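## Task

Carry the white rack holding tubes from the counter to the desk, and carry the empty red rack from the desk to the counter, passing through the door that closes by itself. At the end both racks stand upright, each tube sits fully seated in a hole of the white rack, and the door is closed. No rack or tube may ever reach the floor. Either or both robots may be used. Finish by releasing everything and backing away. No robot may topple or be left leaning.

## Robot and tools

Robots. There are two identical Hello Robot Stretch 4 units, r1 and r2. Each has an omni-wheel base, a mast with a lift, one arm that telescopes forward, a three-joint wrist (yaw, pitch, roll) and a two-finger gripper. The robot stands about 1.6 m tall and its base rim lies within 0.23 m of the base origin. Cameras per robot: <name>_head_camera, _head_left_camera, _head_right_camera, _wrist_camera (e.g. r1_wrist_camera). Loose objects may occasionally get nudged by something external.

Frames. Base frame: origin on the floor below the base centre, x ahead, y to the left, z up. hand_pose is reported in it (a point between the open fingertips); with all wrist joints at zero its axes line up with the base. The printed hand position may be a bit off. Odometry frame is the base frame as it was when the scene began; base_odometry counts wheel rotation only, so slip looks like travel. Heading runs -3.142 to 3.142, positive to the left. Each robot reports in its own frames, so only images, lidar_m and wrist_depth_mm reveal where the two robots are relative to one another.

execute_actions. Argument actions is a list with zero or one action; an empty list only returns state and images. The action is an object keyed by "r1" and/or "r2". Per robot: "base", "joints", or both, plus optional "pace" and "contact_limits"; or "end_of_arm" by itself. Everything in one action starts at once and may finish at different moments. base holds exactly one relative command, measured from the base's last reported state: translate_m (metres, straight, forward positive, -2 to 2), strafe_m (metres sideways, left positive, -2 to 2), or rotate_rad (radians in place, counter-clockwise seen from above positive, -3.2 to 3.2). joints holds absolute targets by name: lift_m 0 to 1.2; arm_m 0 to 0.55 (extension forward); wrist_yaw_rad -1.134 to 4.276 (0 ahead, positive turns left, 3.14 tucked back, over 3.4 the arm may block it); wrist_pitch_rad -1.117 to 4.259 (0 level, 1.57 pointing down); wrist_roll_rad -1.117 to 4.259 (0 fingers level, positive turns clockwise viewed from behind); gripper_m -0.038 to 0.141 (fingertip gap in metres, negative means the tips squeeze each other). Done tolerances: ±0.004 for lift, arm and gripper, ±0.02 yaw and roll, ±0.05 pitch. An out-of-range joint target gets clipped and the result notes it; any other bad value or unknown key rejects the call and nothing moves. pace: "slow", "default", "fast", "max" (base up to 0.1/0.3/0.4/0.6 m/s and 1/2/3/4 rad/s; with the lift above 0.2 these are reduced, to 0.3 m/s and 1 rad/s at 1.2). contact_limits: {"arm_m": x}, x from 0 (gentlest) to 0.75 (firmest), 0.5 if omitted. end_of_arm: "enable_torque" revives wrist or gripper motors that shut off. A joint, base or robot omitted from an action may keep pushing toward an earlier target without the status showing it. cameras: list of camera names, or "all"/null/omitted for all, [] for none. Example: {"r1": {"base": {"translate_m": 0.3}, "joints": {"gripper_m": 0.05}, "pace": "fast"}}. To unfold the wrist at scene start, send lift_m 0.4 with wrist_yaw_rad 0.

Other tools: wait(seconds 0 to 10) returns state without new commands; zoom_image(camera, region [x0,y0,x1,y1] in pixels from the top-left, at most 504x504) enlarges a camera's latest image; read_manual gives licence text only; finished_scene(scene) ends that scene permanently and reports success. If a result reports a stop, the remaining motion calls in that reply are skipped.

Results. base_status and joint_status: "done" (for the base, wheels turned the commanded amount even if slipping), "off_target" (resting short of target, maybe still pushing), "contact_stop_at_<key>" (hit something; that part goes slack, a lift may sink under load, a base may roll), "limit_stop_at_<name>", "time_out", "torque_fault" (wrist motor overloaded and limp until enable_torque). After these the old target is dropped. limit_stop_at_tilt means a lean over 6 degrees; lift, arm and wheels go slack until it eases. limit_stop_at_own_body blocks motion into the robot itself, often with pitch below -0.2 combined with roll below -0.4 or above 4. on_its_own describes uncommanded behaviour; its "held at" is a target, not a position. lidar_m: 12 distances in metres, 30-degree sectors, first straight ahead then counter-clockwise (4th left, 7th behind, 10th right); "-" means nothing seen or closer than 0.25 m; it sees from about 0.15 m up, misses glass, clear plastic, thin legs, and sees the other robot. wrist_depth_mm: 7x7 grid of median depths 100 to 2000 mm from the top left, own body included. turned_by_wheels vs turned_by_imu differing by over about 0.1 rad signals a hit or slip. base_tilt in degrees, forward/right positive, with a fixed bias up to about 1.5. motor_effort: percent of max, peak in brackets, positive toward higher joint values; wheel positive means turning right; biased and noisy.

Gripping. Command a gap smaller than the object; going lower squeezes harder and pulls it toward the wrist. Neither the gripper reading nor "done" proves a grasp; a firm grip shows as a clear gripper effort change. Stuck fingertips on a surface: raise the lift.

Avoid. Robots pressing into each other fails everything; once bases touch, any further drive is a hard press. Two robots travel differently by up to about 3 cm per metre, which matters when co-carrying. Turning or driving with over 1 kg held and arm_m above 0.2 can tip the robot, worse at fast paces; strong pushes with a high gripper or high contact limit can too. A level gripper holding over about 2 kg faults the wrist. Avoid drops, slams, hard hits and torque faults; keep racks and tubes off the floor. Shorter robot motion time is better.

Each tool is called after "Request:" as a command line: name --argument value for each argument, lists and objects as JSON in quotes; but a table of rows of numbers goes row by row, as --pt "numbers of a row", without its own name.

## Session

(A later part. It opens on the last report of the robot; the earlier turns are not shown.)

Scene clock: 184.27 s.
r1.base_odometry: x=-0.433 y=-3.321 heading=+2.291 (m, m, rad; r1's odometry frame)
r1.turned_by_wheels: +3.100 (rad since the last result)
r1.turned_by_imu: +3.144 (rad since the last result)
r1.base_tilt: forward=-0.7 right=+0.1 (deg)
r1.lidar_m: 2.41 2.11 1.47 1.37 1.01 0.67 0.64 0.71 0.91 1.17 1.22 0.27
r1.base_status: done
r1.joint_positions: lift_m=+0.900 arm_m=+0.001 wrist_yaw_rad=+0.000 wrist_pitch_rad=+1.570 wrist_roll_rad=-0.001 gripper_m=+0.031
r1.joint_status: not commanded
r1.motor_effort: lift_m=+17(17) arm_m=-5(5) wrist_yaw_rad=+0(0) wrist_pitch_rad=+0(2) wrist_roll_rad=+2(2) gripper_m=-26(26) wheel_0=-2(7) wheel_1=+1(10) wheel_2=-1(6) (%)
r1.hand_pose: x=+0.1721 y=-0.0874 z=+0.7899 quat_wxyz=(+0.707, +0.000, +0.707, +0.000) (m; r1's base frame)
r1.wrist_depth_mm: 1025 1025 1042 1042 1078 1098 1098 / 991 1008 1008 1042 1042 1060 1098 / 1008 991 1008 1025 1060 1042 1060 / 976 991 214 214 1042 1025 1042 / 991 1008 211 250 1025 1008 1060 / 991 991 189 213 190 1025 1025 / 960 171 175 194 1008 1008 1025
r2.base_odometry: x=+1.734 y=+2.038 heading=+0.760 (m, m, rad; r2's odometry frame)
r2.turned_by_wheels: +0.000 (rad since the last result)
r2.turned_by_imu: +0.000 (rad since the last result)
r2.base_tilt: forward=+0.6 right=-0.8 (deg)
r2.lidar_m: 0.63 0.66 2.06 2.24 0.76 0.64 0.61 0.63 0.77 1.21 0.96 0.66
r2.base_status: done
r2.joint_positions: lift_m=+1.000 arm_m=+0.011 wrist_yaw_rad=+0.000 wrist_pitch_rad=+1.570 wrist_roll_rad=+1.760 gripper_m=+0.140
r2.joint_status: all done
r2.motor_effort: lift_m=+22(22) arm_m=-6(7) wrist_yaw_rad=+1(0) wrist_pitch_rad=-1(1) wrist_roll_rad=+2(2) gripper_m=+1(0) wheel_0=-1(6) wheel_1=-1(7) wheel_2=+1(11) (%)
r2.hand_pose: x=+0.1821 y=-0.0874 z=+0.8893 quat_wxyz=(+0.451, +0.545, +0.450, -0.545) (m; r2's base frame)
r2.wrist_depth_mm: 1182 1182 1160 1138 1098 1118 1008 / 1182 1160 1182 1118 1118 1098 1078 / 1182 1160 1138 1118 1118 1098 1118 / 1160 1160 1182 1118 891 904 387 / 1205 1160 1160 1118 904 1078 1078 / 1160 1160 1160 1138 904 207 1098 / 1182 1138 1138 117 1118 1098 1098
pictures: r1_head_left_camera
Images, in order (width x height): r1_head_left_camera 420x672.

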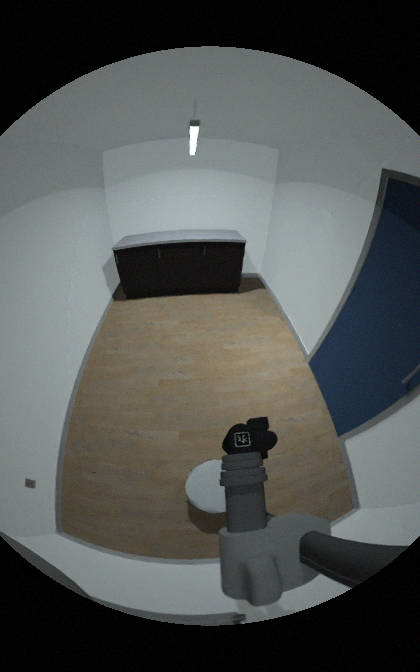

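Request:
execute_actions --actions '[{"r1":{"base":{"translate_m":1.98},"joints":{"lift_m":1.17},"pace":"fast"},"r2":{"joints":{"wrist_pitch_rad":0,"wrist_roll_rad":0,"lift_m":0.65}}}]' --cameras '["r2_wrist_camera"]'

Request:
execute_actions --actions '[{"r1":{"joints":{"arm_m":0.48}}}]' --cameras '["r1_wrist_camera","r1_head_left_camera"]'

Scene clock: 194.83 s.
r1.base_odometry: x=-1.739 y=-1.833 heading=+2.291 (m, m, rad; r1's odometry frame)
r1.turned_by_wheels: +0.000 (rad since the last result)
r1.turned_by_imu: -0.004 (rad since the last result)
r1.base_tilt: forward=-0.7 right=+0.1 (deg)
r1.lidar_m: 0.26 0.45 0.58 1.50 1.53 2.02 2.69 1.68 1.16 1.07 0.71 0.25
r1.base_status: done
r1.joint_positions: lift_m=+1.170 arm_m=+0.001 wrist_yaw_rad=+0.000 wrist_pitch_rad=+1.570 wrist_roll_rad=-0.001 gripper_m=+0.031
r1.joint_status: all done
r1.motor_effort: lift_m=+23(26) arm_m=-5(5) wrist_yaw_rad=+0(0) wrist_pitch_rad=-1(3) wrist_roll_rad=+2(2) gripper_m=-26(26) wheel_0=+0(7) wheel_1=+1(6) wheel_2=-1(11) (%)
r1.hand_pose: x=+0.1720 y=-0.0874 z=+1.0594 quat_wxyz=(+0.707, +0.000, +0.707, +0.000) (m; r1's base frame)
r1.wrist_depth_mm: 433 484 504 539 569 585 1229 / 603 654 715 759 798 1336 1336 / 976 1078 1098 1281 1308 1336 1336 / 1255 1281 214 215 1308 1308 1336 / 1255 1281 213 249 1308 1308 1308 / 1229 1229 188 212 190 1281 1308 / 1255 171 176 194 1281 1308 1336
r2.base_odometry: x=+1.734 y=+2.038 heading=+0.760 (m, m, rad; r2's odometry frame)
r2.turned_by_wheels: +0.000 (rad since the last result)
r2.turned_by_imu: -0.002 (rad since the last result)
r2.base_tilt: forward=+0.5 right=-0.9 (deg)
r2.lidar_m: 0.62 0.66 2.04 2.24 0.76 0.66 0.61 0.64 0.77 1.20 0.97 0.67
r2.base_status: not commanded
r2.joint_positions: lift_m=+0.650 arm_m=+0.011 wrist_yaw_rad=+0.000 wrist_pitch_rad=+0.003 wrist_roll_rad=+0.000 gripper_m=+0.140
r2.joint_status: all done
r2.motor_effort: lift_m=+12(20) arm_m=-6(6) wrist_yaw_rad=+1(0) wrist_pitch_rad=-8(11) wrist_roll_rad=+0(3) gripper_m=+0(0) wheel_0=-2(1) wheel_1=-1(1) wheel_2=+1(1) (%)
r2.hand_pose: x=+0.4704 y=-0.0874 z=+0.8278 quat_wxyz=(+1.000, +0.000, +0.001, +0.000) (m; r2's base frame)
r2.wrist_depth_mm: 1336 1308 1281 1281 1281 1255 1255 / 1308 1336 1255 1229 1255 1255 1205 / 1336 1308 1281 1255 1229 1255 1229 / 1308 1281 1281 1255 1255 1205 1205 / 1308 1182 1229 1025 1229 1205 1205 / 508 477 449 569 574 206 564 / 1281 413 415 117 404 402 399
pictures: r2_wrist_camera
Images, in order (width x height): r2_wrist_camera 616x392.

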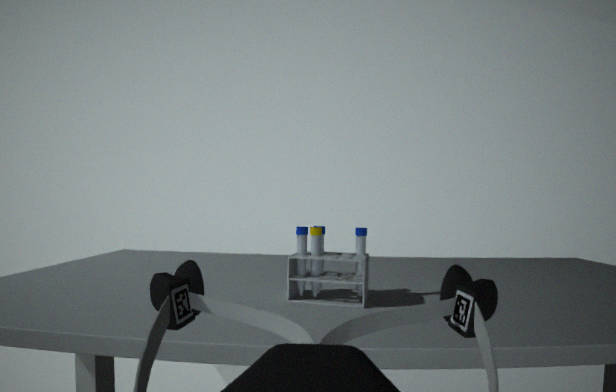

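Scene clock: 197.33 s.
r1.base_odometry: x=-1.739 y=-1.833 heading=+2.291 (m, m, rad; r1's odometry frame)
r1.turned_by_wheels: +0.000 (rad since the last result)
r1.turned_by_imu: -0.001 (rad since the last result)
r1.base_tilt: forward=-0.8 right=+0.1 (deg)
r1.lidar_m: 0.43 0.44 0.61 1.50 1.53 1.99 2.66 1.67 1.17 1.08 0.72 0.48
r1.base_status: not commanded
r1.joint_positions: lift_m=+1.170 arm_m=+0.479 wrist_yaw_rad=+0.000 wrist_pitch_rad=+1.570 wrist_roll_rad=-0.001 gripper_m=+0.031
r1.joint_status: all done
r1.motor_effort: lift_m=+23(23) arm_m=+6(5) wrist_yaw_rad=+0(0) wrist_pitch_rad=-1(1) wrist_roll_rad=+1(2) gripper_m=-27(29) wheel_0=+1(1) wheel_1=+1(1) wheel_2=-1(1) (%)
r1.hand_pose: x=+0.6502 y=-0.0874 z=+1.0594 quat_wxyz=(+0.707, +0.000, +0.707, +0.000) (m; r1's base frame)
r1.wrist_depth_mm: 368 375 379 382 387 387 394 / 368 370 375 379 384 384 389 / 366 370 373 377 384 382 384 / 366 366 214 215 377 379 384 / 364 364 213 250 375 377 384 / 357 359 189 213 189 373 379 / 357 172 175 193 373 373 379
r2.base_odometry: x=+1.734 y=+2.038 heading=+0.760 (m, m, rad; r2's odometry frame)
r2.turned_by_wheels: +0.000 (rad since the last result)
r2.turned_by_imu: +0.000 (rad since the last result)
r2.base_tilt: forward=+0.6 right=-0.9 (deg)
r2.lidar_m: 0.63 0.64 2.03 2.24 0.76 0.65 0.61 0.63 0.78 1.20 0.95 0.66
r2.base_status: not commanded
r2.joint_positions: lift_m=+0.650 arm_m=+0.011 wrist_yaw_rad=+0.000 wrist_pitch_rad=+0.003 wrist_roll_rad=+0.000 gripper_m=+0.140
r2.joint_status: not commanded
r2.motor_effort: lift_m=+13(13) arm_m=-6(6) wrist_yaw_rad=+2(1) wrist_pitch_rad=-7(9) wrist_roll_rad=+0(0) gripper_m=-1(1) wheel_0=-2(1) wheel_1=-1(1) wheel_2=+1(1) (%)
r2.hand_pose: x=+0.4704 y=-0.0874 z=+0.8278 quat_wxyz=(+1.000, +0.000, +0.001, +0.000) (m; r2's base frame)
r2.wrist_depth_mm: 1336 1308 1308 1281 1255 1255 1205 / 1308 1281 1308 1255 1255 1205 1205 / 1366 1308 1255 1255 1229 1229 1255 / 1308 1281 1255 1255 1229 1229 1229 / 1308 1160 1229 1008 1205 1229 1182 / 512 477 449 569 574 208 564 / 1281 410 415 117 404 402 399
pictures: r1_head_left_camera, r1_wrist_camera
Images, in order (width x height): r1_head_left_camera 420x672, r1_wrist_camera 616x392.

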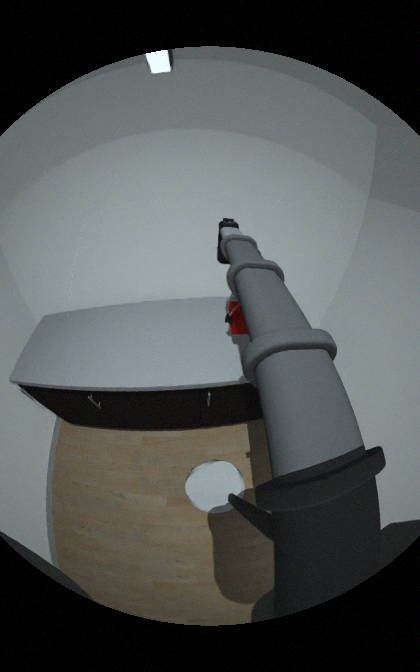

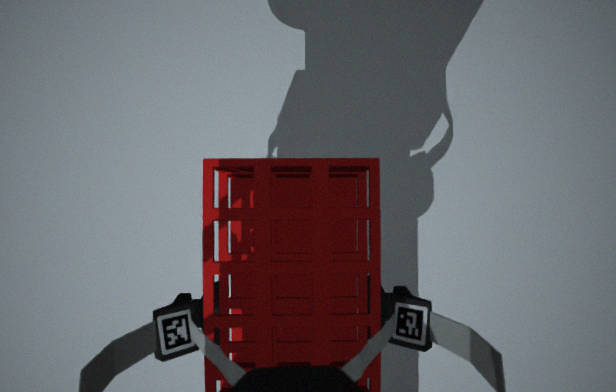

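Lower 0.112.

Request:
execute_actions --actions '[{"r1":{"joints":{"lift_m":1.058},"pace":"slow"}}]' --cameras '[]'

Request:
execute_actions --actions '[{"r1":{"joints":{"gripper_m":0.14}}}]' --cameras '[]'

Request:
execute_actions --actions '[{"r1":{"joints":{"lift_m":1.17}}}]' --cameras '[]'

Request:
execute_actions --actions '[{"r1":{"base":{"translate_m":-0.3},"joints":{"arm_m":0.01}}}]' --cameras '["r1_head_left_camera","r2_wrist_camera"]'

Scene clock: 202.10 s.
r1.base_odometry: x=-1.739 y=-1.833 heading=+2.291 (m, m, rad; r1's odometry frame)
r1.turned_by_wheels: +0.000 (rad since the last result)
r1.turned_by_imu: -0.001 (rad since the last result)
r1.base_tilt: forward=-0.7 right=+0.2 (deg)
r1.lidar_m: 0.43 0.45 0.60 1.48 1.54 2.04 2.63 1.69 1.16 1.08 0.72 0.48
r1.base_status: not commanded
r1.joint_positions: lift_m=+1.058 arm_m=+0.479 wrist_yaw_rad=+0.000 wrist_pitch_rad=+1.570 wrist_roll_rad=-0.001 gripper_m=+0.031
r1.joint_status: all done
r1.motor_effort: lift_m=+15(22) arm_m=+6(6) wrist_yaw_rad=+0(0) wrist_pitch_rad=+0(1) wrist_roll_rad=+2(2) gripper_m=-26(26) wheel_0=+0(1) wheel_1=+1(1) wheel_2=-1(1) (%)
r1.hand_pose: x=+0.6502 y=-0.0874 z=+0.9481 quat_wxyz=(+0.707, +0.000, +0.707, +0.000) (m; r1's base frame)
r1.wrist_depth_mm: 260 263 265 268 271 272 276 / 259 260 265 265 270 271 273 / 257 259 262 264 267 270 271 / 256 258 215 215 265 268 271 / 254 258 212 249 263 266 267 / 252 254 190 213 190 265 266 / 251 171 175 194 260 263 265
r2.base_odometry: x=+1.734 y=+2.038 heading=+0.760 (m, m, rad; r2's odometry frame)
r2.turned_by_wheels: +0.000 (rad since the last result)
r2.turned_by_imu: -0.001 (rad since the last result)
r2.base_tilt: forward=+0.5 right=-0.9 (deg)
r2.lidar_m: 0.63 0.66 2.05 2.24 0.76 0.64 0.61 0.63 0.76 1.19 0.96 0.66
r2.base_status: not commanded
r2.joint_positions: lift_m=+0.650 arm_m=+0.011 wrist_yaw_rad=+0.000 wrist_pitch_rad=+0.003 wrist_roll_rad=+0.000 gripper_m=+0.140
r2.joint_status: not commanded
r2.motor_effort: lift_m=+13(13) arm_m=-6(6) wrist_yaw_rad=+1(0) wrist_pitch_rad=-8(8) wrist_roll_rad=-1(0) gripper_m=-1(0) wheel_0=-1(1) wheel_1=-1(1) wheel_2=+1(1) (%)
r2.hand_pose: x=+0.4704 y=-0.0874 z=+0.8278 quat_wxyz=(+1.000, +0.000, +0.001, +0.000) (m; r2's base frame)
r2.wrist_depth_mm: 1308 1308 1281 1281 1229 1229 1205 / 1336 1308 1281 1281 1255 1229 1229 / 1308 1308 1255 1229 1255 1229 1229 / 1281 1281 1281 1281 1255 1229 1229 / 1255 1205 1281 1025 1229 1229 1205 / 508 477 449 564 569 206 564 / 1255 410 413 117 402 399 397
pictures: none
No camera images: the call's "cameras" was empty. Leave "cameras" out to get every camera's image.

Scene clock: 204.20 s.
r1.base_odometry: x=-1.739 y=-1.833 heading=+2.291 (m, m, rad; r1's odometry frame)
r1.turned_by_wheels: +0.000 (rad since the last result)
r1.turned_by_imu: +0.000 (rad since the last result)
r1.base_tilt: forward=-0.6 right=+0.1 (deg)
r1.lidar_m: 0.43 0.46 0.59 1.49 1.54 2.04 2.64 1.68 1.16 1.09 0.71 0.49
r1.base_status: not commanded
r1.joint_positions: lift_m=+1.058 arm_m=+0.479 wrist_yaw_rad=+0.000 wrist_pitch_rad=+1.570 wrist_roll_rad=-0.001 gripper_m=+0.140
r1.joint_status: all done
r1.motor_effort: lift_m=+15(14) arm_m=+6(6) wrist_yaw_rad=+0(0) wrist_pitch_rad=-1(5) wrist_roll_rad=+1(2) gripper_m=-2(27) wheel_0=+0(0) wheel_1=+1(1) wheel_2=-1(1) (%)
r1.hand_pose: x=+0.6501 y=-0.0874 z=+0.9481 quat_wxyz=(+0.707, +0.000, +0.707, +0.000) (m; r1's base frame)
r1.wrist_depth_mm: 259 264 264 267 271 272 277 / 259 263 264 267 270 271 276 / 257 260 262 264 267 270 272 / 255 257 258 187 265 267 270 / 254 256 257 222 264 266 268 / 253 214 255 220 198 264 265 / 251 252 239 151 260 263 266
r2.base_odometry: x=+1.734 y=+2.038 heading=+0.760 (m, m, rad; r2's odometry frame)
r2.turned_by_wheels: +0.000 (rad since the last result)
r2.turned_by_imu: +0.000 (rad since the last result)
r2.base_tilt: forward=+0.7 right=-1.0 (deg)
r2.lidar_m: 0.63 0.65 2.04 2.23 0.78 0.65 0.61 0.62 0.77 1.20 0.96 0.68
r2.base_status: not commanded
r2.joint_positions: lift_m=+0.650 arm_m=+0.011 wrist_yaw_rad=+0.000 wrist_pitch_rad=+0.003 wrist_roll_rad=+0.000 gripper_m=+0.140
r2.joint_status: not commanded
r2.motor_effort: lift_m=+13(12) arm_m=-6(6) wrist_yaw_rad=+0(0) wrist_pitch_rad=-8(8) wrist_roll_rad=+0(0) gripper_m=+1(1) wheel_0=-1(1) wheel_1=-1(1) wheel_2=+1(1) (%)
r2.hand_pose: x=+0.4704 y=-0.0874 z=+0.8278 quat_wxyz=(+1.000, +0.000, +0.001, +0.000) (m; r2's base frame)
r2.wrist_depth_mm: 1308 1336 1255 1281 1255 1229 1229 / 1281 1281 1281 1255 1281 1255 1229 / 1308 1308 1281 1281 1229 1205 1205 / 1308 1281 1281 1255 1229 1205 1229 / 1308 1160 1255 1025 1229 1205 1205 / 508 477 449 569 569 206 564 / 1281 410 413 117 402 402 399
pictures: none
No camera images: the call's "cameras" was empty. Leave "cameras" out to get every camera's image.

Scene clock: 205.70 s.
r1.base_odometry: x=-1.739 y=-1.833 heading=+2.291 (m, m, rad; r1's odometry frame)
r1.turned_by_wheels: +0.000 (rad since the last result)
r1.turned_by_imu: +0.000 (rad since the last result)
r1.base_tilt: forward=-0.7 right=+0.2 (deg)
r1.lidar_m: 0.43 0.44 0.59 1.50 1.53 2.00 2.68 1.67 1.17 1.09 0.69 0.48
r1.base_status: not commanded
r1.joint_positions: lift_m=+1.170 arm_m=+0.479 wrist_yaw_rad=+0.000 wrist_pitch_rad=+1.570 wrist_roll_rad=-0.001 gripper_m=+0.140
r1.joint_status: all done
r1.motor_effort: lift_m=+24(24) arm_m=+6(6) wrist_yaw_rad=+0(0) wrist_pitch_rad=-3(3) wrist_roll_rad=+2(1) gripper_m=-3(3) wheel_0=+1(1) wheel_1=+1(1) wheel_2=+0(1) (%)
r1.hand_pose: x=+0.6501 y=-0.0874 z=+1.0594 quat_wxyz=(+0.707, +0.000, +0.707, +0.000) (m; r1's base frame)
r1.wrist_depth_mm: 370 373 377 382 387 392 392 / 370 370 377 379 384 389 389 / 368 370 373 382 382 382 389 / 364 368 370 370 379 382 389 / 362 366 366 298 375 379 384 / 357 213 366 314 375 375 379 / 357 362 366 151 370 377 379
r2.base_odometry: x=+1.734 y=+2.038 heading=+0.760 (m, m, rad; r2's odometry frame)
r2.turned_by_wheels: +0.000 (rad since the last result)
r2.turned_by_imu: +0.000 (rad since the last result)
r2.base_tilt: forward=+0.6 right=-0.9 (deg)
r2.lidar_m: 0.63 0.66 2.07 2.25 0.76 0.64 0.60 0.63 0.77 1.19 0.96 0.66
r2.base_status: not commanded
r2.joint_positions: lift_m=+0.650 arm_m=+0.011 wrist_yaw_rad=+0.000 wrist_pitch_rad=+0.003 wrist_roll_rad=+0.000 gripper_m=+0.140
r2.joint_status: not commanded
r2.motor_effort: lift_m=+12(13) arm_m=-6(6) wrist_yaw_rad=-1(0) wrist_pitch_rad=-9(8) wrist_roll_rad=-1(0) gripper_m=+0(0) wheel_0=-1(1) wheel_1=-1(1) wheel_2=+1(1) (%)
r2.hand_pose: x=+0.4704 y=-0.0874 z=+0.8278 quat_wxyz=(+1.000, +0.000, +0.001, +0.000) (m; r2's base frame)
r2.wrist_depth_mm: 1308 1308 1281 1229 1255 1255 1229 / 1308 1308 1255 1255 1229 1229 1205 / 1281 1281 1281 1281 1255 1229 1205 / 1308 1308 1255 1255 1281 1205 1229 / 1308 1160 1229 1025 1205 1229 1205 / 504 473 452 574 574 207 564 / 1281 413 413 117 404 397 402
pictures: none
No camera images: the call's "cameras" was empty. Leave "cameras" out to get every camera's image.

Scene clock: 208.17 s.
r1.base_odometry: x=-1.541 y=-2.059 heading=+2.291 (m, m, rad; r1's odometry frame)
r1.turned_by_wheels: +0.000 (rad since the last result)
r1.turned_by_imu: +0.000 (rad since the last result)
r1.base_tilt: forward=-0.7 right=+0.2 (deg)
r1.lidar_m: 0.72 0.74 0.98 1.48 1.52 2.00 2.36 1.69 1.19 1.11 1.13 0.80
r1.base_status: done
r1.joint_positions: lift_m=+1.170 arm_m=+0.011 wrist_yaw_rad=+0.000 wrist_pitch_rad=+1.570 wrist_roll_rad=+0.000 gripper_m=+0.140
r1.joint_status: all done
r1.motor_effort: lift_m=+23(24) arm_m=-5(5) wrist_yaw_rad=+1(1) wrist_pitch_rad=-1(1) wrist_roll_rad=+1(1) gripper_m=-1(1) wheel_0=-1(7) wheel_1=-1(4) wheel_2=+0(10) (%)
r1.hand_pose: x=+0.1820 y=-0.0874 z=+1.0594 quat_wxyz=(+0.707, +0.000, +0.707, +0.000) (m; r1's base frame)
r1.wrist_depth_mm: 960 1025 1078 1255 1308 1308 1336 / 1281 1281 1281 1308 1308 1336 1366 / 1229 1255 1308 1308 1308 1308 1336 / 1255 1281 1281 1281 1308 1336 1308 / 1229 1255 1078 1078 1308 1308 1336 / 1229 213 1042 1060 1255 1281 1336 / 1255 1229 1229 152 1308 1308 1336
r2.base_odometry: x=+1.734 y=+2.038 heading=+0.760 (m, m, rad; r2's odometry frame)
r2.turned_by_wheels: +0.000 (rad since the last result)
r2.turned_by_imu: +0.000 (rad since the last result)
r2.base_tilt: forward=+0.7 right=-0.9 (deg)
r2.lidar_m: 0.62 0.65 2.03 2.25 0.76 0.63 0.61 0.62 0.78 1.20 0.97 0.67
r2.base_status: not commanded
r2.joint_positions: lift_m=+0.650 arm_m=+0.011 wrist_yaw_rad=+0.000 wrist_pitch_rad=+0.003 wrist_roll_rad=+0.000 gripper_m=+0.140
r2.joint_status: not commanded
r2.motor_effort: lift_m=+12(12) arm_m=-6(6) wrist_yaw_rad=-1(0) wrist_pitch_rad=-9(8) wrist_roll_rad=+0(0) gripper_m=+0(0) wheel_0=-1(1) wheel_1=-1(1) wheel_2=+1(1) (%)
r2.hand_pose: x=+0.4704 y=-0.0874 z=+0.8278 quat_wxyz=(+1.000, +0.000, +0.001, +0.000) (m; r2's base frame)
r2.wrist_depth_mm: 1308 1281 1281 1255 1255 1255 1229 / 1281 1281 1281 1255 1255 1255 1229 / 1281 1281 1255 1281 1281 1229 1229 / 1336 1281 1281 1255 1229 1229 1182 / 1308 1138 1255 1025 1205 1229 1205 / 512 477 445 564 569 208 559 / 1308 410 413 117 399 399 399
pictures: r1_head_left_camera, r2_wrist_camera
Images, in order (width x height): r1_head_left_camera 420x672, r2_wrist_camera 616x392.

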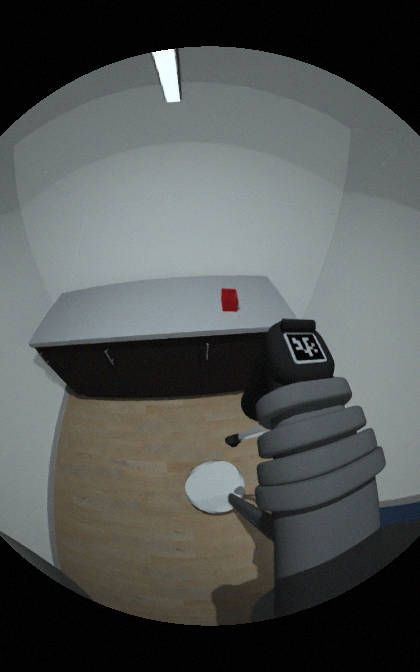

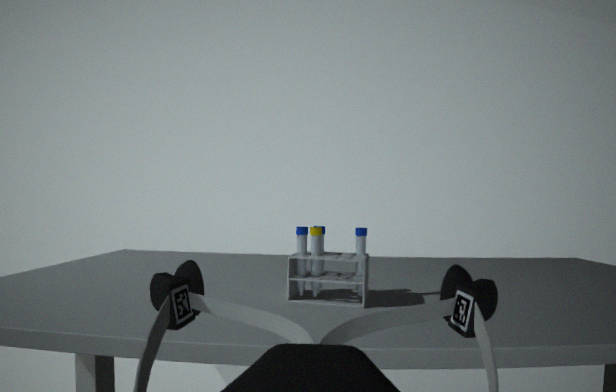

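Request:
finished_scene --scene 2

The scene is finished: the task was done.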